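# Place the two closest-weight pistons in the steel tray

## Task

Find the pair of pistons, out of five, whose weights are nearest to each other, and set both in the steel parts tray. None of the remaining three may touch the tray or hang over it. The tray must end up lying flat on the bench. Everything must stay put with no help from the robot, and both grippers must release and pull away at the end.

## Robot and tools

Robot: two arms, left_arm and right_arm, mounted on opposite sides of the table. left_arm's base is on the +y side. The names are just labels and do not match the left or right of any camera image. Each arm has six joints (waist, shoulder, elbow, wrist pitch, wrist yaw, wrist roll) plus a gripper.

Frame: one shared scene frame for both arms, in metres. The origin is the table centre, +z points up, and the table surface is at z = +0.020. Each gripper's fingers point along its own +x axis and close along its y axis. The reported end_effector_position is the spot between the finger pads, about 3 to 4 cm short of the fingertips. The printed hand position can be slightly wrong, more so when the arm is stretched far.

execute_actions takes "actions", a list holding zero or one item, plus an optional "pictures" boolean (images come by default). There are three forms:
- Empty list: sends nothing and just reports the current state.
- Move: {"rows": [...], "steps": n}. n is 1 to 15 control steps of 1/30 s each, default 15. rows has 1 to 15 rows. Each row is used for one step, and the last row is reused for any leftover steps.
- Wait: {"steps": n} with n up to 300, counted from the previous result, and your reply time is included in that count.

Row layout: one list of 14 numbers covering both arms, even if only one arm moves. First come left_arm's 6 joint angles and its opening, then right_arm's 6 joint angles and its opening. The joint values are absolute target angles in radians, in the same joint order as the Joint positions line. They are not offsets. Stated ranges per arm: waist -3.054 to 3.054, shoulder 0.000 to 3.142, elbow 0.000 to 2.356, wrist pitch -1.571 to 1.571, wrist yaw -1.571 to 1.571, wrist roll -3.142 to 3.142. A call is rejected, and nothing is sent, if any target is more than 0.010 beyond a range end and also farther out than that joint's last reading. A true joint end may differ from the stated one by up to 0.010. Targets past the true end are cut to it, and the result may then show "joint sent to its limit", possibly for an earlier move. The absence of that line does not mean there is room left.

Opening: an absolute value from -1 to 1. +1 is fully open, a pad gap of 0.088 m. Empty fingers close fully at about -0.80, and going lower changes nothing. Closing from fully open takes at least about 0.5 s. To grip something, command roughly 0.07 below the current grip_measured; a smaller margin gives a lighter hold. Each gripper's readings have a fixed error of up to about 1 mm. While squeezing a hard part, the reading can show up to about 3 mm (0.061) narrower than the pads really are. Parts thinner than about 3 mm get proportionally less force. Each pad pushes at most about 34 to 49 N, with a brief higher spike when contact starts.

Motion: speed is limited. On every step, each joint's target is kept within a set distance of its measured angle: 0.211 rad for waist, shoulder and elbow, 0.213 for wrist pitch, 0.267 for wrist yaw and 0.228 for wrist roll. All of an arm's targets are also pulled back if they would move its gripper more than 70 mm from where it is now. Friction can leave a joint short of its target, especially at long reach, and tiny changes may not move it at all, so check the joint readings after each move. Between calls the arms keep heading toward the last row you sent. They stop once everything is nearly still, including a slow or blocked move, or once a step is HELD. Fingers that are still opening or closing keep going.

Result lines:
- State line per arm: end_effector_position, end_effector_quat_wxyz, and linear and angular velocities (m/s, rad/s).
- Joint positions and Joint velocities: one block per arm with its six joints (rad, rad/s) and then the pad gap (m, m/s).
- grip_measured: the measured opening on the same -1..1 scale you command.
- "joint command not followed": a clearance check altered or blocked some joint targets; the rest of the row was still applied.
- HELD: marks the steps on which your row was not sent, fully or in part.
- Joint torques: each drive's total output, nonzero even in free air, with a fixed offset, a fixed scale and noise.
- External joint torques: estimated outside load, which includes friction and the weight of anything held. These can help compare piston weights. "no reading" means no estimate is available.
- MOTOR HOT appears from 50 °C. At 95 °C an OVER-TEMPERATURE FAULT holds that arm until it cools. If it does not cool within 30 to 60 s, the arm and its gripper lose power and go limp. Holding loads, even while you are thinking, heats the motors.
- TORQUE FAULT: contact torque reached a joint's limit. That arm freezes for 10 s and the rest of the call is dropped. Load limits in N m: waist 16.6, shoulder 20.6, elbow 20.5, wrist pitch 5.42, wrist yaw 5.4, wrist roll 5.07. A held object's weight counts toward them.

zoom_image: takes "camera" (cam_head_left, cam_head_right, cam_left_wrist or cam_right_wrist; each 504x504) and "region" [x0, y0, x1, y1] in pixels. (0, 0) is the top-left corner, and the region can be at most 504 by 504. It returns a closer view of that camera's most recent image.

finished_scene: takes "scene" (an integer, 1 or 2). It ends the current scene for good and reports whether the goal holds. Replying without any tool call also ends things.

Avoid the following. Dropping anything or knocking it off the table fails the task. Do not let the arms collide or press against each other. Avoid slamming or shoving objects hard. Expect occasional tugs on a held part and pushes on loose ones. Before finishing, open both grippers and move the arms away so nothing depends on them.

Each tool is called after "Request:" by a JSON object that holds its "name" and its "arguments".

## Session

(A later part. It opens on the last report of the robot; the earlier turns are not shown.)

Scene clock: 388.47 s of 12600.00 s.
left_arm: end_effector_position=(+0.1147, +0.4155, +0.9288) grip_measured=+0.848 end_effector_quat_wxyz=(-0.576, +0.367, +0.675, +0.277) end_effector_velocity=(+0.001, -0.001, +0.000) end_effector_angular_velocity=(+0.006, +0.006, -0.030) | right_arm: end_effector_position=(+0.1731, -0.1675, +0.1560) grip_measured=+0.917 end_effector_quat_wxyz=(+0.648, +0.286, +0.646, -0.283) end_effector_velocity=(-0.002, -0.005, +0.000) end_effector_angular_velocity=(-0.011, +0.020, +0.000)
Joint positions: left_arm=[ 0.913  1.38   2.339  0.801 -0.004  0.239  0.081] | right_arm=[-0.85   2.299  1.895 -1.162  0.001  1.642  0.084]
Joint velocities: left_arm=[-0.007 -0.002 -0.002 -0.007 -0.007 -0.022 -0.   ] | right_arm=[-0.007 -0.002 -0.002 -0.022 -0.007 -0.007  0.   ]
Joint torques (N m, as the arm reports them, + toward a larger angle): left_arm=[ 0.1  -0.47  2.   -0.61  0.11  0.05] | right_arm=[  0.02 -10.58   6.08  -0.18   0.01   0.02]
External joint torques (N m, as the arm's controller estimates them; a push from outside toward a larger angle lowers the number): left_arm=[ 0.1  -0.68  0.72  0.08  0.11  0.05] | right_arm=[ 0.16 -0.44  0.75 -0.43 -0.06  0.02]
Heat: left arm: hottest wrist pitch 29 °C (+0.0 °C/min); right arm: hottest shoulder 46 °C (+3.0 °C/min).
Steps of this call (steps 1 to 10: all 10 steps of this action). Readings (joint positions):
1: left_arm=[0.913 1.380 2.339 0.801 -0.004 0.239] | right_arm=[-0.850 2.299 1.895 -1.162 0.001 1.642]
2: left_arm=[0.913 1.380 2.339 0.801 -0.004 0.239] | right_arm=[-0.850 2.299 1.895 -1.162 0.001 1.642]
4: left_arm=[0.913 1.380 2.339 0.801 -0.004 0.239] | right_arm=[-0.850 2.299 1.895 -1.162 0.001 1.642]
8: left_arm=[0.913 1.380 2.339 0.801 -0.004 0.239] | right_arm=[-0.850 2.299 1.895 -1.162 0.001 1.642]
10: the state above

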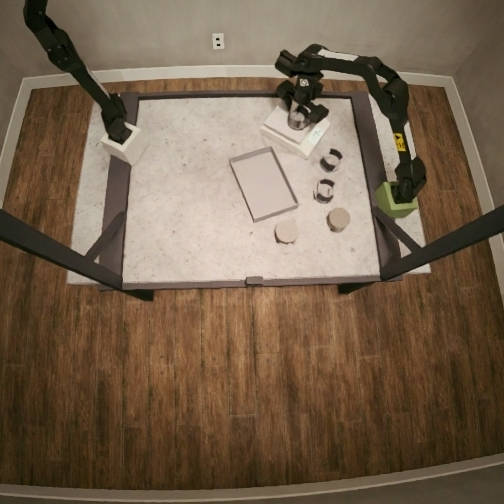

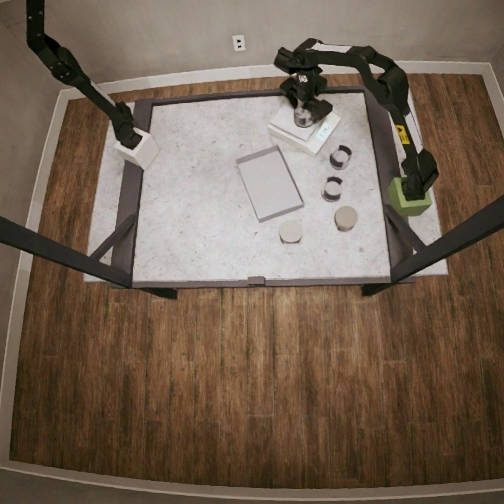

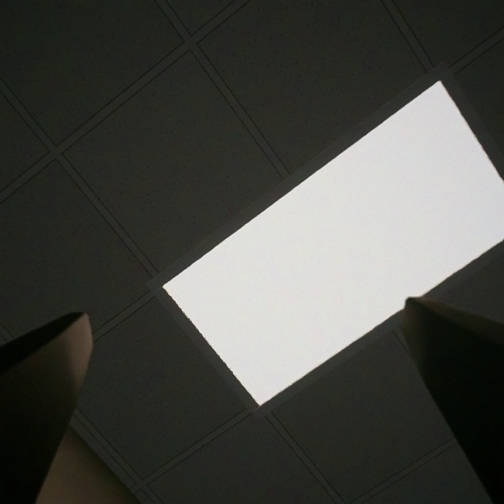

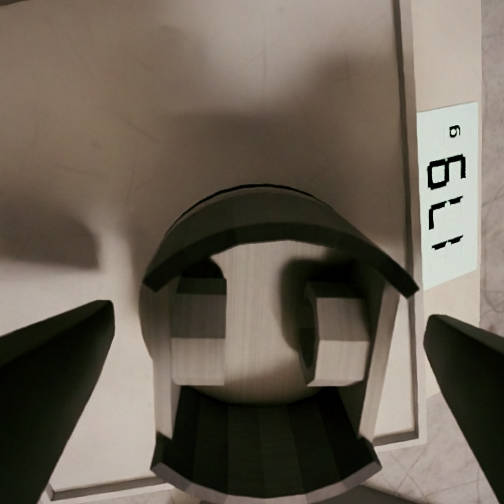

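Request:
{"name": "execute_actions", "arguments": {"actions": [{"rows": [[0.913,1.38,2.34,0.8,0,0.24,0.85,-0.85,2.299,1.898,-1.165,0,1.642,0.84],[0.913,1.38,2.34,0.8,0,0.24,0.85,-0.85,2.299,1.898,-1.165,0,1.642,0.75],[0.913,1.38,2.34,0.8,0,0.24,0.85,-0.85,2.299,1.898,-1.165,0,1.642,0.66],[0.913,1.38,2.34,0.8,0,0.24,0.85,-0.85,2.299,1.898,-1.165,0,1.642,0.58],[0.913,1.38,2.34,0.8,0,0.24,0.85,-0.85,2.299,1.898,-1.165,0,1.642,0.50],[0.913,1.38,2.34,0.8,0,0.24,0.85,-0.85,2.299,1.898,-1.165,0,1.642,0.43],[0.913,1.38,2.34,0.8,0,0.24,0.85,-0.85,2.299,1.898,-1.165,0,1.642,0.38],[0.913,1.38,2.34,0.8,0,0.24,0.85,-0.85,2.299,1.898,-1.165,0,1.642,0.34],[0.913,1.38,2.34,0.8,0,0.24,0.85,-0.85,2.299,1.898,-1.165,0,1.642,0.30],[0.913,1.38,2.34,0.8,0,0.24,0.85,-0.85,2.299,1.898,-1.165,0,1.642,0.27],[0.913,1.38,2.34,0.8,0,0.24,0.85,-0.85,2.299,1.898,-1.165,0,1.642,0.24],[0.913,1.38,2.34,0.8,0,0.24,0.85,-0.85,2.299,1.898,-1.165,0,1.642,0.21],[0.913,1.38,2.34,0.8,0,0.24,0.85,-0.85,2.299,1.898,-1.165,0,1.642,0.19]], "steps": 15}], "pictures": false}}

Request:
{"name": "execute_actions", "arguments": {"actions": [{"rows": [[0.913,1.38,2.34,0.8,0,0.24,0.85,-0.85,2.299,1.898,-1.165,0,1.642,0.19],[0.913,1.38,2.34,0.8,0,0.24,0.85,-0.85,2.2985,1.9004,-1.1677,0,1.642,0.19],[0.913,1.38,2.34,0.8,0,0.24,0.85,-0.85,2.297,1.907,-1.1751,0,1.642,0.19],[0.913,1.38,2.34,0.8,0,0.24,0.85,-0.85,2.2949,1.9168,-1.186,0,1.642,0.19],[0.913,1.38,2.34,0.8,0,0.24,0.85,-0.85,2.2923,1.9286,-1.1991,0,1.642,0.19],[0.913,1.38,2.34,0.8,0,0.24,0.85,-0.85,2.2895,1.9415,-1.2135,0,1.642,0.19],[0.913,1.38,2.34,0.8,0,0.24,0.85,-0.85,2.2867,1.9544,-1.2279,0,1.642,0.19],[0.913,1.38,2.34,0.8,0,0.24,0.85,-0.8474,2.2831,1.9646,-1.2404,0,1.642,0.19],[0.913,1.38,2.34,0.8,0,0.24,0.85,-0.8396,2.2779,1.9694,-1.2495,0,1.642,0.19],[0.913,1.38,2.34,0.8,0,0.24,0.85,-0.8266,2.2713,1.9677,-1.2538,0,1.642,0.19],[0.913,1.38,2.34,0.8,0,0.24,0.85,-0.8084,2.2636,1.9585,-1.2522,0,1.642,0.19],[0.913,1.38,2.34,0.8,0,0.24,0.85,-0.7851,2.2545,1.9436,-1.2468,0,1.642,0.19],[0.913,1.38,2.34,0.8,0,0.24,0.85,-0.7566,2.2433,1.9254,-1.2401,0,1.642,0.19],[0.913,1.38,2.34,0.8,0,0.24,0.85,-0.7228,2.23,1.9039,-1.2321,0,1.642,0.19],[0.913,1.38,2.34,0.8,0,0.24,0.85,-0.6838,2.2146,1.879,-1.223,0,1.642,0.19]], "steps": 15}], "pictures": false}}

Request:
{"name": "execute_actions", "arguments": {"actions": [{"rows": [[0.913,1.38,2.34,0.8,0,0.24,0.85,-0.6397,2.1973,1.8509,-1.2126,0,1.642,0.19],[0.913,1.38,2.34,0.8,0,0.24,0.85,-0.5904,2.1779,1.8194,-1.201,0,1.642,0.19],[0.913,1.38,2.34,0.8,0,0.24,0.85,-0.5384,2.1574,1.7863,-1.1888,0,1.642,0.19],[0.913,1.38,2.34,0.8,0,0.24,0.85,-0.4866,2.1371,1.7532,-1.1767,0,1.642,0.19],[0.913,1.38,2.34,0.8,0,0.24,0.85,-0.4346,2.1166,1.7201,-1.1645,0,1.642,0.19],[0.913,1.38,2.34,0.8,0,0.24,0.85,-0.3826,2.0962,1.6869,-1.1523,0,1.642,0.19],[0.913,1.38,2.34,0.8,0,0.24,0.85,-0.3308,2.0758,1.6539,-1.1401,0,1.642,0.19],[0.913,1.38,2.34,0.8,0,0.24,0.85,-0.2788,2.0553,1.6207,-1.1279,0,1.642,0.19],[0.913,1.38,2.34,0.8,0,0.24,0.85,-0.227,2.0349,1.5876,-1.1157,0,1.642,0.19],[0.913,1.38,2.34,0.8,0,0.24,0.85,-0.175,2.0145,1.5545,-1.1035,0,1.642,0.19],[0.913,1.38,2.34,0.8,0,0.24,0.85,-0.123,1.9941,1.5214,-1.0913,0,1.642,0.19],[0.913,1.38,2.34,0.8,0,0.24,0.85,-0.0712,1.9737,1.4883,-1.0791,0,1.642,0.19],[0.913,1.38,2.34,0.8,0,0.24,0.85,-0.0192,1.9532,1.4551,-1.0669,0,1.642,0.19],[0.913,1.38,2.34,0.8,0,0.24,0.85,0.0326,1.9328,1.4221,-1.0547,0,1.642,0.19],[0.913,1.38,2.34,0.8,0,0.24,0.85,0.0846,1.9124,1.3889,-1.0425,0,1.642,0.19]], "steps": 15}], "pictures": false}}

Request:
{"name": "execute_actions", "arguments": {"actions": [{"rows": [[0.913,1.38,2.34,0.8,0,0.24,0.85,0.1366,1.8919,1.3558,-1.0303,0,1.642,0.19],[0.913,1.38,2.34,0.8,0,0.24,0.85,0.1884,1.8716,1.3227,-1.0182,0,1.642,0.19],[0.913,1.38,2.34,0.8,0,0.24,0.85,0.2404,1.8511,1.2896,-1.006,0,1.642,0.19],[0.913,1.38,2.34,0.8,0,0.24,0.85,0.2897,1.8317,1.2581,-0.9944,0,1.642,0.19],[0.913,1.38,2.34,0.8,0,0.24,0.85,0.3338,1.8144,1.23,-0.984,0,1.642,0.19],[0.913,1.38,2.34,0.8,0,0.24,0.85,0.3728,1.799,1.2051,-0.9749,0,1.642,0.19],[0.913,1.38,2.34,0.8,0,0.24,0.85,0.4066,1.7857,1.1836,-0.9669,0,1.642,0.19],[0.913,1.38,2.34,0.8,0,0.24,0.85,0.4351,1.7745,1.1654,-0.9602,0,1.642,0.19],[0.913,1.38,2.34,0.8,0,0.24,0.85,0.4584,1.7654,1.1505,-0.9548,0,1.642,0.19],[0.913,1.38,2.34,0.8,0,0.24,0.85,0.4766,1.7603,1.1369,-0.9464,0,1.642,0.19],[0.913,1.38,2.34,0.8,0,0.24,0.85,0.4896,1.7612,1.1229,-0.9318,0,1.642,0.19],[0.913,1.38,2.34,0.8,0,0.24,0.85,0.4974,1.7673,1.1091,-0.9122,0,1.642,0.19],[0.913,1.38,2.34,0.8,0,0.24,0.85,0.50,1.7781,1.0961,-0.8887,0,1.642,0.19],[0.913,1.38,2.34,0.8,0,0.24,0.85,0.50,1.792,1.0828,-0.8618,0,1.642,0.19],[0.913,1.38,2.34,0.8,0,0.24,0.85,0.50,1.8074,1.068,-0.832,0,1.642,0.19]], "steps": 15}], "pictures": false}}

Request:
{"name": "execute_actions", "arguments": {"actions": [{"rows": [[0.913,1.38,2.34,0.8,0,0.24,0.85,0.50,1.8237,1.0524,-0.8005,0,1.642,0.19],[0.913,1.38,2.34,0.8,0,0.24,0.85,0.50,1.8403,1.0366,-0.7685,0,1.642,0.19],[0.913,1.38,2.34,0.8,0,0.24,0.85,0.50,1.8566,1.021,-0.737,0,1.642,0.19],[0.913,1.38,2.34,0.8,0,0.24,0.85,0.50,1.872,1.0062,-0.7072,0,1.642,0.19],[0.913,1.38,2.34,0.8,0,0.24,0.85,0.50,1.8859,0.9929,-0.6803,0,1.642,0.19],[0.913,1.38,2.34,0.8,0,0.24,0.85,0.50,1.8977,0.9815,-0.6574,0,1.642,0.19],[0.913,1.38,2.34,0.8,0,0.24,0.85,0.50,1.9069,0.9727,-0.6396,0,1.642,0.19],[0.913,1.38,2.34,0.8,0,0.24,0.85,0.50,1.9129,0.967,-0.6281,0,1.642,0.19],[0.913,1.38,2.34,0.8,0,0.24,0.85,0.50,1.915,0.965,-0.624,0,1.642,0.19],[0.913,1.38,2.34,0.8,0,0.24,0.85,0.50,1.915,0.965,-0.624,0,1.642,0.19],[0.913,1.38,2.34,0.8,0,0.24,0.85,0.50,1.915,0.965,-0.624,0,1.642,0.19],[0.913,1.38,2.34,0.8,0,0.24,0.85,0.50,1.915,0.965,-0.624,0,1.642,0.19],[0.913,1.38,2.34,0.8,0,0.24,0.85,0.50,1.915,0.965,-0.624,0,1.642,0.19],[0.913,1.38,2.34,0.8,0,0.24,0.85,0.50,1.912,0.968,-0.629,0,1.642,0.24],[0.913,1.38,2.34,0.8,0,0.24,0.85,0.50,1.91,0.97,-0.632,0,1.642,0.30]], "steps": 15}], "pictures": false}}

Request:
{"name": "execute_actions", "arguments": {"actions": [{"rows": [[0.913,1.38,2.34,0.8,0,0.24,0.85,0.50,1.91,0.97,-0.632,0,1.642,0.38],[0.913,1.38,2.34,0.8,0,0.24,0.85,0.50,1.91,0.97,-0.632,0,1.642,0.48],[0.913,1.38,2.34,0.8,0,0.24,0.85,0.50,1.91,0.97,-0.632,0,1.642,0.6],[0.913,1.38,2.34,0.8,0,0.24,0.85,0.50,1.91,0.97,-0.632,0,1.642,0.72],[0.913,1.38,2.34,0.8,0,0.24,0.85,0.50,1.9067,0.9726,-0.6375,0,1.642,0.8],[0.913,1.38,2.34,0.8,0,0.24,0.85,0.50,1.8978,0.9796,-0.6524,0,1.642,0.85],[0.913,1.38,2.34,0.8,0,0.24,0.85,0.50,1.8847,0.9899,-0.6743,0,1.642,0.9],[0.913,1.38,2.34,0.8,0,0.24,0.85,0.50,1.8688,1.0024,-0.701,0,1.642,0.95],[0.913,1.38,2.34,0.8,0,0.24,0.85,0.50,1.8515,1.016,-0.73,0,1.642,1],[0.913,1.38,2.34,0.8,0,0.24,0.85,0.50,1.8342,1.0296,-0.759,0,1.642,1],[0.913,1.38,2.34,0.8,0,0.24,0.85,0.50,1.8183,1.0421,-0.7857,0,1.642,1],[0.913,1.38,2.34,0.8,0,0.24,0.85,0.4972,1.8083,1.0567,-0.8089,0,1.642,1],[0.913,1.38,2.34,0.8,0,0.24,0.85,0.4894,1.8084,1.0761,-0.8274,0,1.642,1],[0.913,1.38,2.34,0.8,0,0.24,0.85,0.4771,1.8192,1.0982,-0.8385,0,1.642,1],[0.913,1.38,2.34,0.8,0,0.24,0.85,0.461,1.8375,1.1236,-0.8459,0,1.642,1]], "steps": 15}], "pictures": false}}

Request:
{"name": "execute_actions", "arguments": {"actions": [{"rows": [[0.913,1.38,2.34,0.8,0,0.24,0.85,0.4417,1.8596,1.154,-0.8548,0,1.642,1],[0.913,1.38,2.34,0.8,0,0.24,0.85,0.4199,1.8845,1.1885,-0.8648,0,1.642,1],[0.913,1.38,2.34,0.8,0,0.24,0.85,0.3961,1.9116,1.226,-0.8757,0,1.642,1],[0.913,1.38,2.34,0.8,0,0.24,0.85,0.3711,1.9402,1.2655,-0.8872,0,1.642,1],[0.913,1.38,2.34,0.8,0,0.24,0.85,0.3455,1.9695,1.306,-0.899,0,1.642,1],[0.913,1.38,2.34,0.8,0,0.24,0.85,0.3199,1.9988,1.3465,-0.9108,0,1.642,1],[0.913,1.38,2.34,0.8,0,0.24,0.85,0.2949,2.0274,1.386,-0.9223,0,1.642,1],[0.913,1.38,2.34,0.8,0,0.24,0.85,0.2711,2.0545,1.4235,-0.9332,0,1.642,1],[0.913,1.38,2.34,0.8,0,0.24,0.85,0.2493,2.0794,1.458,-0.9432,0,1.642,1],[0.913,1.38,2.34,0.8,0,0.24,0.85,0.23,2.1015,1.4884,-0.9521,0,1.642,1],[0.913,1.38,2.34,0.8,0,0.24,0.85,0.2139,2.1198,1.5138,-0.9595,0,1.642,1],[0.913,1.38,2.34,0.8,0,0.24,0.85,0.2016,2.1339,1.5333,-0.9651,0,1.642,1],[0.913,1.38,2.34,0.8,0,0.24,0.85,0.1938,2.1429,1.5457,-0.9687,0,1.642,1],[0.913,1.38,2.34,0.8,0,0.24,0.85,0.191,2.146,1.55,-0.97,0,1.642,1]], "steps": 15}], "pictures": false}}

Request:
{"name": "execute_actions", "arguments": {"actions": [{"rows": [[0.913,1.38,2.34,0.8,0,0.24,0.85,0.191,2.146,1.55,-0.97,0,1.642,1]], "steps": 7}]}}

Scene clock: 414.73 s of 12600.00 s.
left_arm: end_effector_position=(+0.1147, +0.4155, +0.9288) grip_measured=+0.848 end_effector_quat_wxyz=(-0.576, +0.367, +0.675, +0.277) end_effector_velocity=(+0.002, +0.003, -0.000) end_effector_angular_velocity=(-0.014, +0.016, -0.014) | right_arm: end_effector_position=(+0.1731, -0.1675, +0.1560) grip_measured=+0.264 end_effector_quat_wxyz=(+0.648, +0.286, +0.646, -0.283) end_effector_velocity=(-0.002, -0.002, -0.001) end_effector_angular_velocity=(-0.004, +0.014, +0.005)
Joint positions: left_arm=[ 0.913  1.38   2.339  0.801 -0.004  0.239  0.081] | right_arm=[-0.85   2.299  1.895 -1.162  0.001  1.642  0.052]
Joint velocities: left_arm=[-0.002 -0.002 -0.002  0.007 -0.022 -0.007 -0.   ] | right_arm=[-0.002 -0.002 -0.007 -0.007 -0.007 -0.007 -0.   ]
Joint torques (N m, as the arm reports them, + toward a larger angle): left_arm=[ 0.1  -0.48  2.   -0.6   0.11  0.05] | right_arm=[  0.02 -10.62   6.12  -0.14   0.01   0.02]
External joint torques (N m, as the arm's controller estimates them; a push from outside toward a larger angle lowers the number): left_arm=[ 0.1  -0.53  0.64  0.05  0.11  0.05] | right_arm=[-0.05 -0.54  0.8  -0.41 -0.04  0.02]
Heat: left arm: hottest wrist pitch 29 °C (+0.0 °C/min); right arm: hottest shoulder 50 °C (+3.0 °C/min). Fold the right arm in close to its base before you think long.
MOTOR HOT: a motor of the right arm reached 50 °C. Now the hottest motor of the right arm, joint 2 (shoulder), reports 50 °C. The temperature limit of the motors' drives, at which the controller stops that arm, is 95 °C. To cool a motor, set the load down, stop pushing, or move to a pose that needs little force.
Steps of this call (steps 1 to 15: the robot went on to your last target; steps 16 to 90: nothing new was sent; then 22.77 s passed at rest; steps 91 to 105: all 15 steps of this action). Readings (joint positions):
91: left_arm=[0.913 1.380 2.339 0.801 -0.004 0.239] | right_arm=[-0.850 2.299 1.895 -1.162 0.001 1.642]
92: left_arm=[0.913 1.380 2.339 0.801 -0.004 0.239] | right_arm=[-0.850 2.299 1.895 -1.162 0.001 1.642]
94: left_arm=[0.913 1.380 2.339 0.801 -0.004 0.239] | right_arm=[-0.850 2.299 1.895 -1.162 0.001 1.642]
98: left_arm=[0.913 1.380 2.339 0.801 -0.004 0.239] | right_arm=[-0.850 2.299 1.895 -1.162 0.001 1.642]
105: the state above

Scene clock: 415.23 s of 12600.00 s.
left_arm: end_effector_position=(+0.1147, +0.4155, +0.9288) grip_measured=+0.848 end_effector_quat_wxyz=(-0.576, +0.367, +0.675, +0.277) end_effector_velocity=(-0.002, -0.003, +0.001) end_effector_angular_velocity=(+0.024, -0.015, -0.006) | right_arm: end_effector_position=(+0.1456, -0.1529, +0.1772) grip_measured=+0.264 end_effector_quat_wxyz=(+0.656, +0.260, +0.657, -0.265) end_effector_velocity=(-0.322, +0.171, +0.039) end_effector_angular_velocity=(+0.020, +0.012, +0.815)
Joint positions: left_arm=[ 0.913  1.38   2.339  0.801 -0.004  0.239  0.081] | right_arm=[-0.781  2.264  1.922 -1.235  0.002  1.642  0.052]
Joint velocities: left_arm=[-0.002 -0.002  0.002 -0.022  0.022 -0.007 -0.   ] | right_arm=[ 0.808 -0.359 -0.447  0.095 -0.022 -0.007  0.   ]
Joint torques (N m, as the arm reports them, + toward a larger angle): left_arm=[ 0.1  -0.48  2.   -0.6   0.11  0.05] | right_arm=[  2.63 -13.37   4.92   0.02   0.     0.03]
External joint torques (N m, as the arm's controller estimates them; a push from outside toward a larger angle lowers the number): left_arm=[ 0.11 -0.67  0.71  0.08  0.1   0.05] | right_arm=[ 0.25 -3.32 -0.45 -0.1   0.11  0.03]
Heat: left arm: hottest wrist pitch 29 °C (+0.0 °C/min); right arm: hottest shoulder 51 °C (+4.0 °C/min). Fold the right arm in close to its base before you think long.
MOTOR HOT: still on. Now the hottest motor of the right arm, joint 2 (shoulder), reports 51 °C; a drive's own limit is 95 °C.
Steps of this call (steps 1 to 15: all 15 steps of this action). Readings (joint positions):
1: left_arm=[0.913 1.380 2.339 0.801 -0.004 0.239] | right_arm=[-0.850 2.299 1.895 -1.162 0.001 1.642]
2: left_arm=[0.913 1.380 2.339 0.801 -0.004 0.239] | right_arm=[-0.850 2.299 1.895 -1.162 0.001 1.642]
4: left_arm=[0.913 1.380 2.339 0.801 -0.004 0.239] | right_arm=[-0.850 2.299 1.898 -1.166 0.001 1.642]
8: left_arm=[0.913 1.380 2.339 0.801 -0.004 0.239] | right_arm=[-0.850 2.299 1.922 -1.212 0.001 1.642]
15: the state above

Scene clock: 415.73 s of 12600.00 s.
left_arm: end_effector_position=(+0.1147, +0.4155, +0.9288) grip_measured=+0.848 end_effector_quat_wxyz=(-0.576, +0.367, +0.675, +0.277) end_effector_velocity=(+0.001, +0.002, +0.000) end_effector_angular_velocity=(+0.001, +0.004, -0.025) | right_arm: end_effector_position=(-0.1440, -0.1209, +0.1749) grip_measured=+0.264 end_effector_quat_wxyz=(+0.708, +0.011, +0.706, -0.018) end_effector_velocity=(-0.596, -0.207, -0.017) end_effector_angular_velocity=(-0.022, +0.007, +1.631)
Joint positions: left_arm=[ 0.913  1.38   2.339  0.801 -0.004  0.239  0.081] | right_arm=[-0.062  1.995  1.491 -1.076  0.002  1.642  0.052]
Joint velocities: left_arm=[-0.002 -0.002  0.002 -0.007 -0.007 -0.022 -0.   ] | right_arm=[ 1.624 -0.667 -1.033  0.344 -0.007 -0.007 -0.   ]
Joint torques (N m, as the arm reports them, + toward a larger angle): left_arm=[ 0.1  -0.47  2.   -0.6   0.11  0.05] | right_arm=[ -0.09 -11.21   4.68  -0.08   0.     0.02]
External joint torques (N m, as the arm's controller estimates them; a push from outside toward a larger angle lowers the number): left_arm=[ 0.1  -0.8   0.78  0.1   0.11  0.05] | right_arm=[ 0.19 -2.77 -0.14 -0.09 -0.08  0.02]
Heat: left arm: hottest wrist pitch 29 °C (+0.0 °C/min); right arm: hottest shoulder 51 °C (+4.0 °C/min). Fold the right arm in close to its base before you think long.
MOTOR HOT: still on. Now the hottest motor of the right arm, joint 2 (shoulder), reports 51 °C; a drive's own limit is 95 °C.
Steps of this call (steps 1 to 15: all 15 steps of this action). Readings (joint positions):
1: left_arm=[0.913 1.380 2.339 0.801 -0.004 0.239] | right_arm=[-0.751 2.251 1.904 -1.229 0.002 1.642]
2: left_arm=[0.913 1.380 2.339 0.801 -0.004 0.239] | right_arm=[-0.714 2.236 1.882 -1.220 0.002 1.642]
4: left_arm=[0.913 1.380 2.339 0.801 -0.004 0.239] | right_arm=[-0.625 2.205 1.834 -1.202 0.002 1.642]
8: left_arm=[0.913 1.380 2.339 0.801 -0.004 0.239] | right_arm=[-0.427 2.138 1.720 -1.160 0.002 1.642]
15: the state above

Scene clock: 416.23 s of 12600.00 s.
left_arm: end_effector_position=(+0.1147, +0.4155, +0.9288) grip_measured=+0.848 end_effector_quat_wxyz=(-0.576, +0.367, +0.675, +0.277) end_effector_velocity=(+0.002, +0.003, -0.000) end_effector_angular_velocity=(-0.014, +0.016, -0.014) | right_arm: end_effector_position=(-0.3019, -0.2363, +0.1504) grip_measured=+0.265 end_effector_quat_wxyz=(+0.683, -0.179, +0.685, +0.180) end_effector_velocity=(-0.022, -0.029, -0.137) end_effector_angular_velocity=(+0.055, +0.045, +0.132)
Joint positions: left_arm=[ 0.913  1.38   2.339  0.801 -0.004  0.239  0.081] | right_arm=[ 0.492  1.788  1.107 -0.889 -0.001  1.642  0.052]
Joint velocities: left_arm=[-0.002 -0.002 -0.002  0.007 -0.022 -0.007 -0.   ] | right_arm=[ 0.11   0.129 -0.437  0.637 -0.007 -0.022 -0.   ]
Joint torques (N m, as the arm reports them, + toward a larger angle): left_arm=[ 0.1  -0.48  2.01 -0.6   0.11  0.06] | right_arm=[-0.25 -5.81  4.57  0.24  0.09  0.02]
External joint torques (N m, as the arm's controller estimates them; a push from outside toward a larger angle lowers the number): left_arm=[ 0.1  -0.69  0.73  0.08  0.12  0.05] | right_arm=[ 0.23 -0.29  0.16  0.   -0.02  0.01]
Heat: left arm: hottest wrist pitch 29 °C (+0.0 °C/min); right arm: hottest shoulder 51 °C (+4.0 °C/min). Fold the right arm in close to its base before you think long.
MOTOR HOT: still on. Now the hottest motor of the right arm, joint 2 (shoulder), reports 51 °C; a drive's own limit is 95 °C.
Steps of this call (steps 1 to 15: all 15 steps of this action). Readings (joint positions):
1: left_arm=[0.913 1.380 2.339 0.801 -0.004 0.239] | right_arm=[-0.007 1.972 1.456 -1.063 0.002 1.642]
2: left_arm=[0.913 1.380 2.339 0.801 -0.004 0.239] | right_arm=[0.048 1.949 1.420 -1.050 0.002 1.642]
4: left_arm=[0.913 1.380 2.339 0.801 -0.004 0.239] | right_arm=[0.162 1.903 1.349 -1.024 0.002 1.642]
8: left_arm=[0.913 1.380 2.339 0.801 -0.004 0.239] | right_arm=[0.358 1.827 1.228 -0.985 -0.001 1.642]
15: the state above

Scene clock: 416.73 s of 12600.00 s.
left_arm: end_effector_position=(+0.1147, +0.4155, +0.9288) grip_measured=+0.848 end_effector_quat_wxyz=(-0.576, +0.367, +0.675, +0.277) end_effector_velocity=(+0.005, -0.003, +0.001) end_effector_angular_velocity=(+0.012, +0.029, +0.001) | right_arm: end_effector_position=(-0.3006, -0.2409, +0.0871) grip_measured=+0.268 end_effector_quat_wxyz=(+0.683, -0.182, +0.684, +0.181) end_effector_velocity=(+0.002, +0.003, +0.000) end_effector_angular_velocity=(+0.010, -0.002, +0.000)
Joint positions: left_arm=[ 0.913  1.38   2.339  0.801 -0.004  0.239  0.081] | right_arm=[ 0.497  1.909  0.971 -0.635 -0.001  1.642  0.052]
Joint velocities: left_arm=[-0.002 -0.002 -0.002 -0.022 -0.022  0.007 -0.   ] | right_arm=[-0.007 -0.002 -0.002  0.007  0.007 -0.007  0.014]
Joint torques (N m, as the arm reports them, + toward a larger angle): left_arm=[ 0.11 -0.47  2.   -0.61  0.11  0.06] | right_arm=[ 0.21 -6.63  4.15  0.25  0.1   0.02]
External joint torques (N m, as the arm's controller estimates them; a push from outside toward a larger angle lowers the number): left_arm=[ 0.11 -0.73  0.75  0.09  0.11  0.05] | right_arm=[ 0.24  0.11 -0.2  -0.01  0.04  0.02]
Heat: left arm: hottest wrist pitch 29 °C (+0.0 °C/min); right arm: hottest shoulder 51 °C (+4.0 °C/min). Fold the right arm in close to its base before you think long.
MOTOR HOT: still on. Now the hottest motor of the right arm, joint 2 (shoulder), reports 51 °C; a drive's own limit is 95 °C.
Steps of this call (steps 1 to 15: all 15 steps of this action). Readings (joint positions):
1: left_arm=[0.913 1.380 2.339 0.801 -0.004 0.239] | right_arm=[0.495 1.794 1.093 -0.865 -0.001 1.642]
2: left_arm=[0.913 1.380 2.339 0.801 -0.004 0.239] | right_arm=[0.496 1.804 1.079 -0.837 -0.001 1.642]
4: left_arm=[0.913 1.380 2.339 0.801 -0.004 0.239] | right_arm=[0.496 1.831 1.049 -0.778 -0.001 1.642]
8: left_arm=[0.913 1.380 2.339 0.801 -0.004 0.239] | right_arm=[0.496 1.889 0.992 -0.680 -0.001 1.642]
15: the state above

Scene clock: 417.23 s of 12600.00 s.
left_arm: end_effector_position=(+0.1147, +0.4155, +0.9288) grip_measured=+0.848 end_effector_quat_wxyz=(-0.576, +0.367, +0.675, +0.277) end_effector_velocity=(-0.001, -0.001, +0.000) end_effector_angular_velocity=(+0.009, -0.003, +0.006) | right_arm: end_effector_position=(-0.3017, -0.2355, +0.1286) grip_measured=+0.964 end_effector_quat_wxyz=(+0.684, -0.180, +0.684, +0.178) end_effector_velocity=(-0.024, +0.152, +0.145) end_effector_angular_velocity=(+0.214, +0.150, -0.205)
Joint positions: left_arm=[ 0.913  1.38   2.339  0.801 -0.004  0.239  0.081] | right_arm=[ 0.49   1.832  1.067 -0.809 -0.001  1.642  0.086]
Joint velocities: left_arm=[-0.002 -0.002 -0.002 -0.007  0.007  0.007 -0.   ] | right_arm=[-0.212 -0.002  0.662 -0.403 -0.007 -0.007  0.008]
Joint torques (N m, as the arm reports them, + toward a larger angle): left_arm=[ 0.1  -0.47  1.99 -0.6   0.11  0.05] | right_arm=[-0.93 -6.3   5.7  -0.08  0.1   0.02]
External joint torques (N m, as the arm's controller estimates them; a push from outside toward a larger angle lowers the number): left_arm=[ 0.1  -0.62  0.68  0.07  0.11  0.05] | right_arm=[-0.15 -0.89  1.37 -0.45 -0.03  0.02]
Heat: left arm: hottest wrist pitch 29 °C (+0.0 °C/min); right arm: hottest shoulder 51 °C (+4.0 °C/min). Fold the right arm in close to its base before you think long.
MOTOR HOT: still on. Now the hottest motor of the right arm, joint 2 (shoulder), reports 51 °C; a drive's own limit is 95 °C.
Steps of this call (steps 1 to 15: all 15 steps of this action). Readings (joint positions):
1: left_arm=[0.913 1.380 2.339 0.801 -0.004 0.239] | right_arm=[0.497 1.909 0.971 -0.635 -0.001 1.642]
2: left_arm=[0.913 1.380 2.339 0.801 -0.004 0.239] | right_arm=[0.497 1.909 0.971 -0.634 -0.001 1.642]
4: left_arm=[0.913 1.380 2.339 0.801 -0.004 0.239] | right_arm=[0.497 1.909 0.971 -0.634 -0.001 1.642]
8: left_arm=[0.913 1.380 2.339 0.801 -0.004 0.239] | right_arm=[0.497 1.904 0.976 -0.661 -0.001 1.642]
15: the state above

Scene clock: 417.73 s of 12600.00 s.
left_arm: end_effector_position=(+0.1147, +0.4155, +0.9288) grip_measured=+0.848 end_effector_quat_wxyz=(-0.576, +0.367, +0.675, +0.277) end_effector_velocity=(+0.001, +0.000, -0.001) end_effector_angular_velocity=(-0.005, +0.007, +0.003) | right_arm: end_effector_position=(-0.2477, -0.1117, +0.1350) grip_measured=+0.977 end_effector_quat_wxyz=(+0.702, -0.075, +0.704, +0.082) end_effector_velocity=(+0.086, +0.081, -0.016) end_effector_angular_velocity=(-0.037, -0.004, -0.264)
Joint positions: left_arm=[ 0.913  1.38   2.339  0.801 -0.004  0.239  0.081] | right_arm=[ 0.2    2.121  1.516 -0.956 -0.001  1.642  0.087]
Joint velocities: left_arm=[-0.002 -0.002 -0.007  0.007 -0.007  0.007  0.   ] | right_arm=[-0.271  0.242  0.315 -0.11  -0.007 -0.007 -0.   ]
Joint torques (N m, as the arm reports them, + toward a larger angle): left_arm=[ 0.1  -0.47  1.99 -0.6   0.11  0.05] | right_arm=[ 0.94 -8.69  6.32 -0.36  0.1   0.02]
External joint torques (N m, as the arm's controller estimates them; a push from outside toward a larger angle lowers the number): left_arm=[ 0.1  -0.75  0.75  0.09  0.11  0.05] | right_arm=[-0.27  0.55  1.16 -0.46  0.14  0.02]
Heat: left arm: hottest wrist pitch 29 °C (+0.0 °C/min); right arm: hottest shoulder 50 °C (+3.0 °C/min). Fold the right arm in close to its base before you think long.
MOTOR HOT: still on. Now the hottest motor of the right arm, joint 2 (shoulder), reports 50 °C; a drive's own limit is 95 °C.
Steps of this call (steps 1 to 15: all 15 steps of this action). Readings (joint positions):
1: left_arm=[0.913 1.380 2.339 0.801 -0.004 0.239] | right_arm=[0.481 1.834 1.090 -0.821 -0.001 1.642]
2: left_arm=[0.913 1.380 2.339 0.801 -0.004 0.239] | right_arm=[0.468 1.843 1.116 -0.833 -0.001 1.642]
4: left_arm=[0.913 1.380 2.339 0.801 -0.004 0.239] | right_arm=[0.431 1.876 1.178 -0.858 -0.001 1.642]
8: left_arm=[0.913 1.380 2.339 0.801 -0.004 0.239] | right_arm=[0.336 1.982 1.326 -0.902 -0.001 1.642]
15: the state above

Scene clock: 417.97 s of 12600.00 s.
left_arm: end_effector_position=(+0.1147, +0.4155, +0.9288) grip_measured=+0.848 end_effector_quat_wxyz=(-0.576, +0.367, +0.675, +0.277) end_effector_velocity=(-0.001, -0.001, +0.000) end_effector_angular_velocity=(+0.010, -0.005, -0.003) | right_arm: end_effector_position=(-0.2445, -0.1075, +0.1342) grip_measured=+0.977 end_effector_quat_wxyz=(+0.702, -0.073, +0.704, +0.076) end_effector_velocity=(-0.003, +0.004, +0.002) end_effector_angular_velocity=(+0.005, +0.009, -0.005)
Joint positions: left_arm=[ 0.913  1.38   2.339  0.801 -0.004  0.239  0.081] | right_arm=[ 0.19   2.137  1.538 -0.966 -0.001  1.642  0.087]
Joint velocities: left_arm=[ 0.002 -0.002 -0.002 -0.007  0.007 -0.007 -0.   ] | right_arm=[ 0.002  0.007  0.022 -0.007 -0.007  0.007 -0.   ]
Joint torques (N m, as the arm reports them, + toward a larger angle): left_arm=[ 0.09 -0.48  2.   -0.61  0.11  0.05] | right_arm=[ 0.17 -8.37  6.63 -0.19  0.1   0.02]
External joint torques (N m, as the arm's controller estimates them; a push from outside toward a larger angle lowers the number): left_arm=[ 0.09 -0.8   0.79  0.09  0.1   0.05] | right_arm=[ 0.13  0.69  1.43 -0.48  0.04  0.02]
Heat: left arm: hottest wrist pitch 29 °C (+0.0 °C/min); right arm: hottest shoulder 50 °C (+3.0 °C/min). Fold the right arm in close to its base before you think long.
MOTOR HOT: still on. Now the hottest motor of the right arm, joint 2 (shoulder), reports 50 °C; a drive's own limit is 95 °C.
Steps of this call (steps 1 to 7: all 7 steps of this action). Readings (joint positions):
1: left_arm=[0.913 1.380 2.339 0.801 -0.004 0.239] | right_arm=[0.194 2.127 1.524 -0.959 -0.001 1.642]
2: left_arm=[0.913 1.380 2.339 0.801 -0.004 0.239] | right_arm=[0.190 2.132 1.529 -0.962 -0.001 1.642]
4: left_arm=[0.913 1.380 2.339 0.801 -0.004 0.239] | right_arm=[0.189 2.135 1.535 -0.965 -0.001 1.642]
7: the state above

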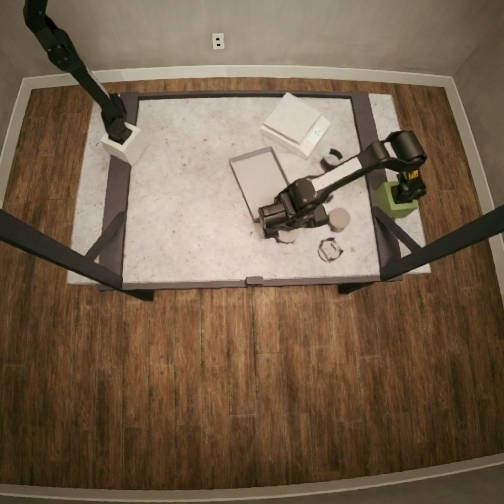

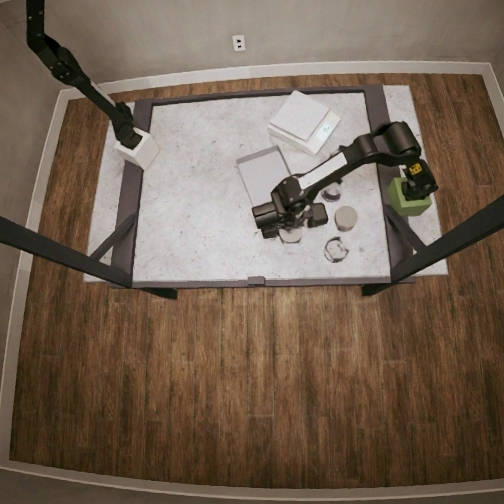

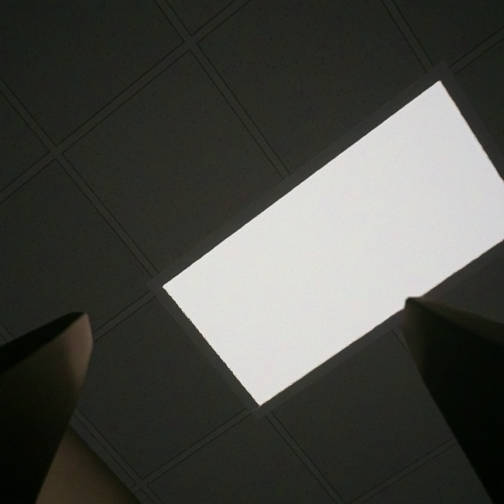

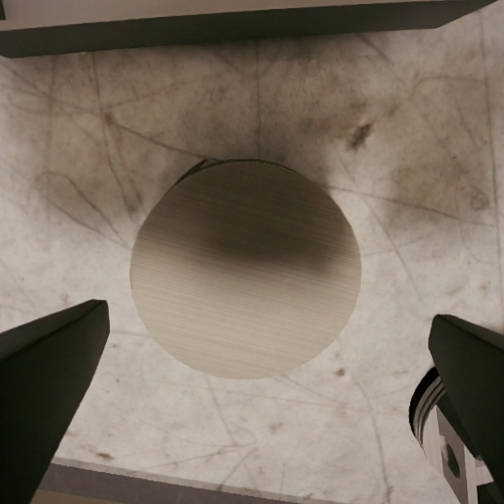

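Request:
{"name": "execute_actions", "arguments": {"actions": [{"rows": [[0.913,1.38,2.34,0.8,0,0.24,0.85,0.188,2.149,1.554,-0.966,0,1.642,1],[0.913,1.38,2.34,0.8,0,0.24,0.85,0.184,2.155,1.56,-0.963,0,1.642,1],[0.913,1.38,2.34,0.8,0,0.24,0.85,0.180,2.163,1.566,-0.959,0,1.642,1],[0.913,1.38,2.34,0.8,0,0.24,0.85,0.177,2.171,1.57,-0.954,0,1.642,1],[0.913,1.38,2.34,0.8,0,0.24,0.85,0.176,2.179,1.571,-0.948,0,1.642,1],[0.913,1.38,2.34,0.8,0,0.24,0.85,0.176,2.186,1.568,-0.942,0,1.642,1],[0.913,1.38,2.34,0.8,0,0.24,0.85,0.176,2.193,1.555,-0.931,0,1.642,1],[0.913,1.38,2.34,0.8,0,0.24,0.85,0.176,2.201,1.543,-0.915,0,1.642,1],[0.913,1.38,2.34,0.8,0,0.24,0.85,0.176,2.210,1.533,-0.897,0,1.642,1],[0.913,1.38,2.34,0.8,0,0.24,0.85,0.176,2.219,1.523,-0.878,0,1.642,1],[0.913,1.38,2.34,0.8,0,0.24,0.85,0.176,2.228,1.514,-0.860,0,1.642,1],[0.913,1.38,2.34,0.8,0,0.24,0.85,0.176,2.235,1.506,-0.844,0,1.642,0.96],[0.913,1.38,2.34,0.8,0,0.24,0.85,0.176,2.241,1.5,-0.832,0,1.642,0.92],[0.913,1.38,2.34,0.8,0,0.24,0.85,0.176,2.245,1.496,-0.825,0,1.642,0.87],[0.913,1.38,2.34,0.8,0,0.24,0.85,0.176,2.246,1.495,-0.823,0,1.642,0.82]], "steps": 15}], "pictures": false}}

Request:
{"name": "execute_actions", "arguments": {"actions": [{"rows": [[0.913,1.38,2.34,0.8,0,0.24,0.85,0.176,2.246,1.495,-0.823,0,1.642,0.78],[0.913,1.38,2.34,0.8,0,0.24,0.85,0.176,2.246,1.495,-0.823,0,1.642,0.74],[0.913,1.38,2.34,0.8,0,0.24,0.85,0.176,2.246,1.495,-0.823,0,1.642,0.70],[0.913,1.38,2.34,0.8,0,0.24,0.85,0.176,2.246,1.495,-0.823,0,1.642,0.66],[0.913,1.38,2.34,0.8,0,0.24,0.85,0.176,2.246,1.495,-0.823,0,1.642,0.63],[0.913,1.38,2.34,0.8,0,0.24,0.85,0.176,2.246,1.495,-0.823,0,1.642,0.60],[0.913,1.38,2.34,0.8,0,0.24,0.85,0.176,2.246,1.495,-0.823,0,1.642,0.57],[0.913,1.38,2.34,0.8,0,0.24,0.85,0.176,2.246,1.495,-0.823,0,1.642,0.54],[0.913,1.38,2.34,0.8,0,0.24,0.85,0.176,2.246,1.495,-0.823,0,1.642,0.515]], "steps": 13}]}}

Scene clock: 423.70 s of 12600.00 s.
left_arm: end_effector_position=(+0.1147, +0.4155, +0.9288) grip_measured=+0.848 end_effector_quat_wxyz=(-0.576, +0.367, +0.675, +0.277) end_effector_velocity=(+0.006, -0.006, +0.001) end_effector_angular_velocity=(+0.016, +0.031, +0.001) | right_arm: end_effector_position=(-0.2418, -0.0987, +0.0929) grip_measured=+0.906 end_effector_quat_wxyz=(+0.703, -0.068, +0.704, +0.072) end_effector_velocity=(+0.010, -0.046, -0.122) end_effector_angular_velocity=(-0.196, -0.032, +0.005)
Joint positions: left_arm=[ 0.913  1.38   2.339  0.801 -0.004  0.239  0.081] | right_arm=[ 0.178  2.229  1.512 -0.848 -0.001  1.642  0.083]
Joint velocities: left_arm=[-0.002  0.002 -0.002 -0.022 -0.022  0.007 -0.   ] | right_arm=[-0.002  0.203 -0.193  0.198 -0.022 -0.007 -0.049]
Joint torques (N m, as the arm reports them, + toward a larger angle): left_arm=[ 0.11 -0.48  2.   -0.6   0.11  0.05] | right_arm=[-0.14 -9.49  4.78  0.28  0.1   0.02]
External joint torques (N m, as the arm's controller estimates them; a push from outside toward a larger angle lowers the number): left_arm=[ 0.1  -0.85  0.81  0.11  0.11  0.05] | right_arm=[-0.1   0.65 -0.45 -0.02  0.04  0.02]
Heat: left arm: hottest wrist pitch 29 °C (+0.0 °C/min); right arm: hottest shoulder 50 °C (+4.0 °C/min). Fold the right arm in close to its base before you think long.
MOTOR HOT: still on. Now the hottest motor of the right arm, joint 2 (shoulder), reports 50 °C; a drive's own limit is 95 °C.
Steps of this call (steps 1 to 15: the robot went on to your last target; steps 16 to 90: nothing new was sent; then 2.23 s passed at rest; steps 91 to 105: all 15 steps of this action). Readings (joint positions):
91: left_arm=[0.913 1.380 2.339 0.801 -0.004 0.239] | right_arm=[0.190 2.139 1.541 -0.967 -0.001 1.642]
92: left_arm=[0.913 1.380 2.339 0.801 -0.004 0.239] | right_arm=[0.189 2.140 1.543 -0.967 -0.001 1.642]
94: left_arm=[0.913 1.380 2.339 0.801 -0.004 0.239] | right_arm=[0.187 2.148 1.551 -0.965 -0.001 1.642]
98: left_arm=[0.913 1.380 2.339 0.801 -0.004 0.239] | right_arm=[0.179 2.173 1.558 -0.941 -0.001 1.642]
105: the state above

Scene clock: 424.13 s of 12600.00 s.
left_arm: end_effector_position=(+0.1147, +0.4155, +0.9288) grip_measured=+0.848 end_effector_quat_wxyz=(-0.576, +0.367, +0.675, +0.277) end_effector_velocity=(+0.000, -0.003, -0.000) end_effector_angular_velocity=(+0.014, -0.003, -0.013) | right_arm: end_effector_position=(-0.2416, -0.0996, +0.0853) grip_measured=+0.608 end_effector_quat_wxyz=(+0.703, -0.069, +0.704, +0.071) end_effector_velocity=(+0.001, -0.005, +0.000) end_effector_angular_velocity=(-0.023, +0.001, +0.005)
Joint positions: left_arm=[ 0.913  1.38   2.339  0.801 -0.004  0.239  0.081] | right_arm=[ 0.178  2.242  1.499 -0.825 -0.001  1.642  0.069]
Joint velocities: left_arm=[-0.007 -0.002 -0.007 -0.007  0.007 -0.007 -0.   ] | right_arm=[-0.002 -0.002 -0.002 -0.022 -0.007 -0.007 -0.   ]
Joint torques (N m, as the arm reports them, + toward a larger angle): left_arm=[ 0.11 -0.48  2.   -0.61  0.11  0.06] | right_arm=[-0.12 -9.1   4.43  0.18  0.1   0.02]
External joint torques (N m, as the arm's controller estimates them; a push from outside toward a larger angle lowers the number): left_arm=[ 0.11 -0.75  0.76  0.08  0.11  0.05] | right_arm=[-0.13  0.19 -0.4  -0.1   0.05  0.02]
Heat: left arm: hottest wrist pitch 29 °C (+0.0 °C/min); right arm: hottest shoulder 50 °C (+4.0 °C/min). Fold the right arm in close to its base before you think long.
MOTOR HOT: still on. Now the hottest motor of the right arm, joint 2 (shoulder), reports 50 °C; a drive's own limit is 95 °C.
Steps of this call (steps 1 to 13: all 13 steps of this action). Readings (joint positions):
1: left_arm=[0.913 1.380 2.339 0.801 -0.004 0.239] | right_arm=[0.178 2.235 1.506 -0.842 -0.001 1.642]
2: left_arm=[0.913 1.380 2.339 0.801 -0.004 0.239] | right_arm=[0.178 2.239 1.502 -0.838 -0.001 1.642]
4: left_arm=[0.913 1.380 2.339 0.801 -0.004 0.239] | right_arm=[0.178 2.242 1.499 -0.831 -0.001 1.642]
8: left_arm=[0.913 1.380 2.339 0.801 -0.004 0.239] | right_arm=[0.178 2.242 1.499 -0.825 -0.001 1.642]
13: the state above

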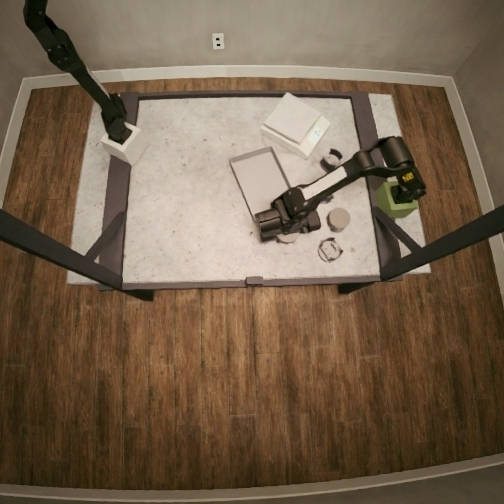

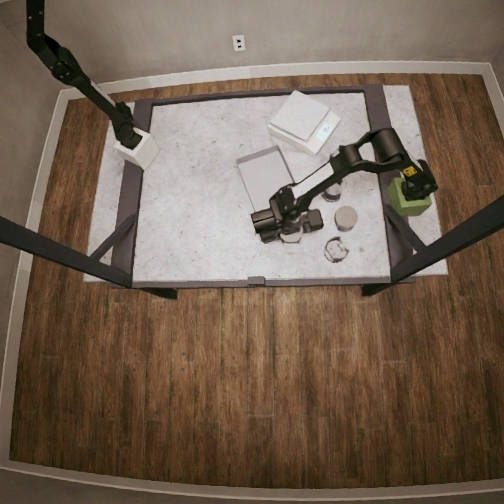

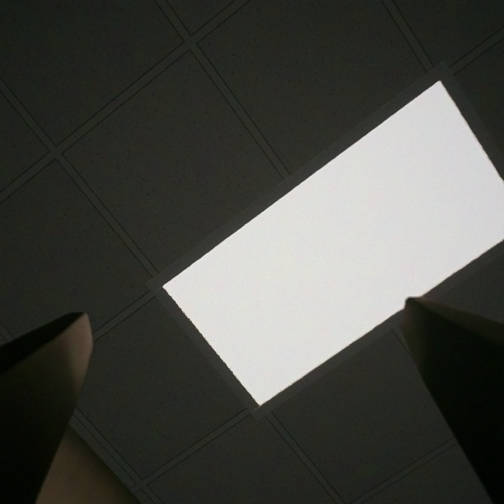

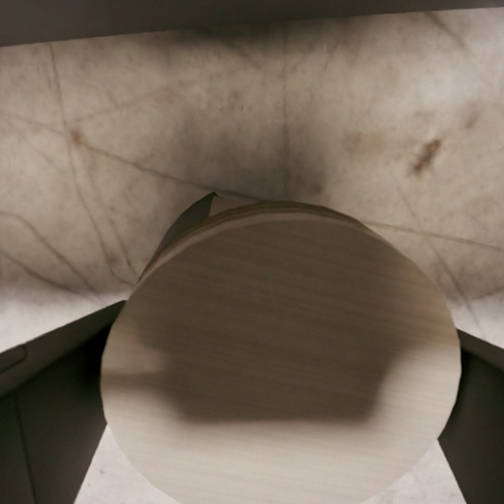

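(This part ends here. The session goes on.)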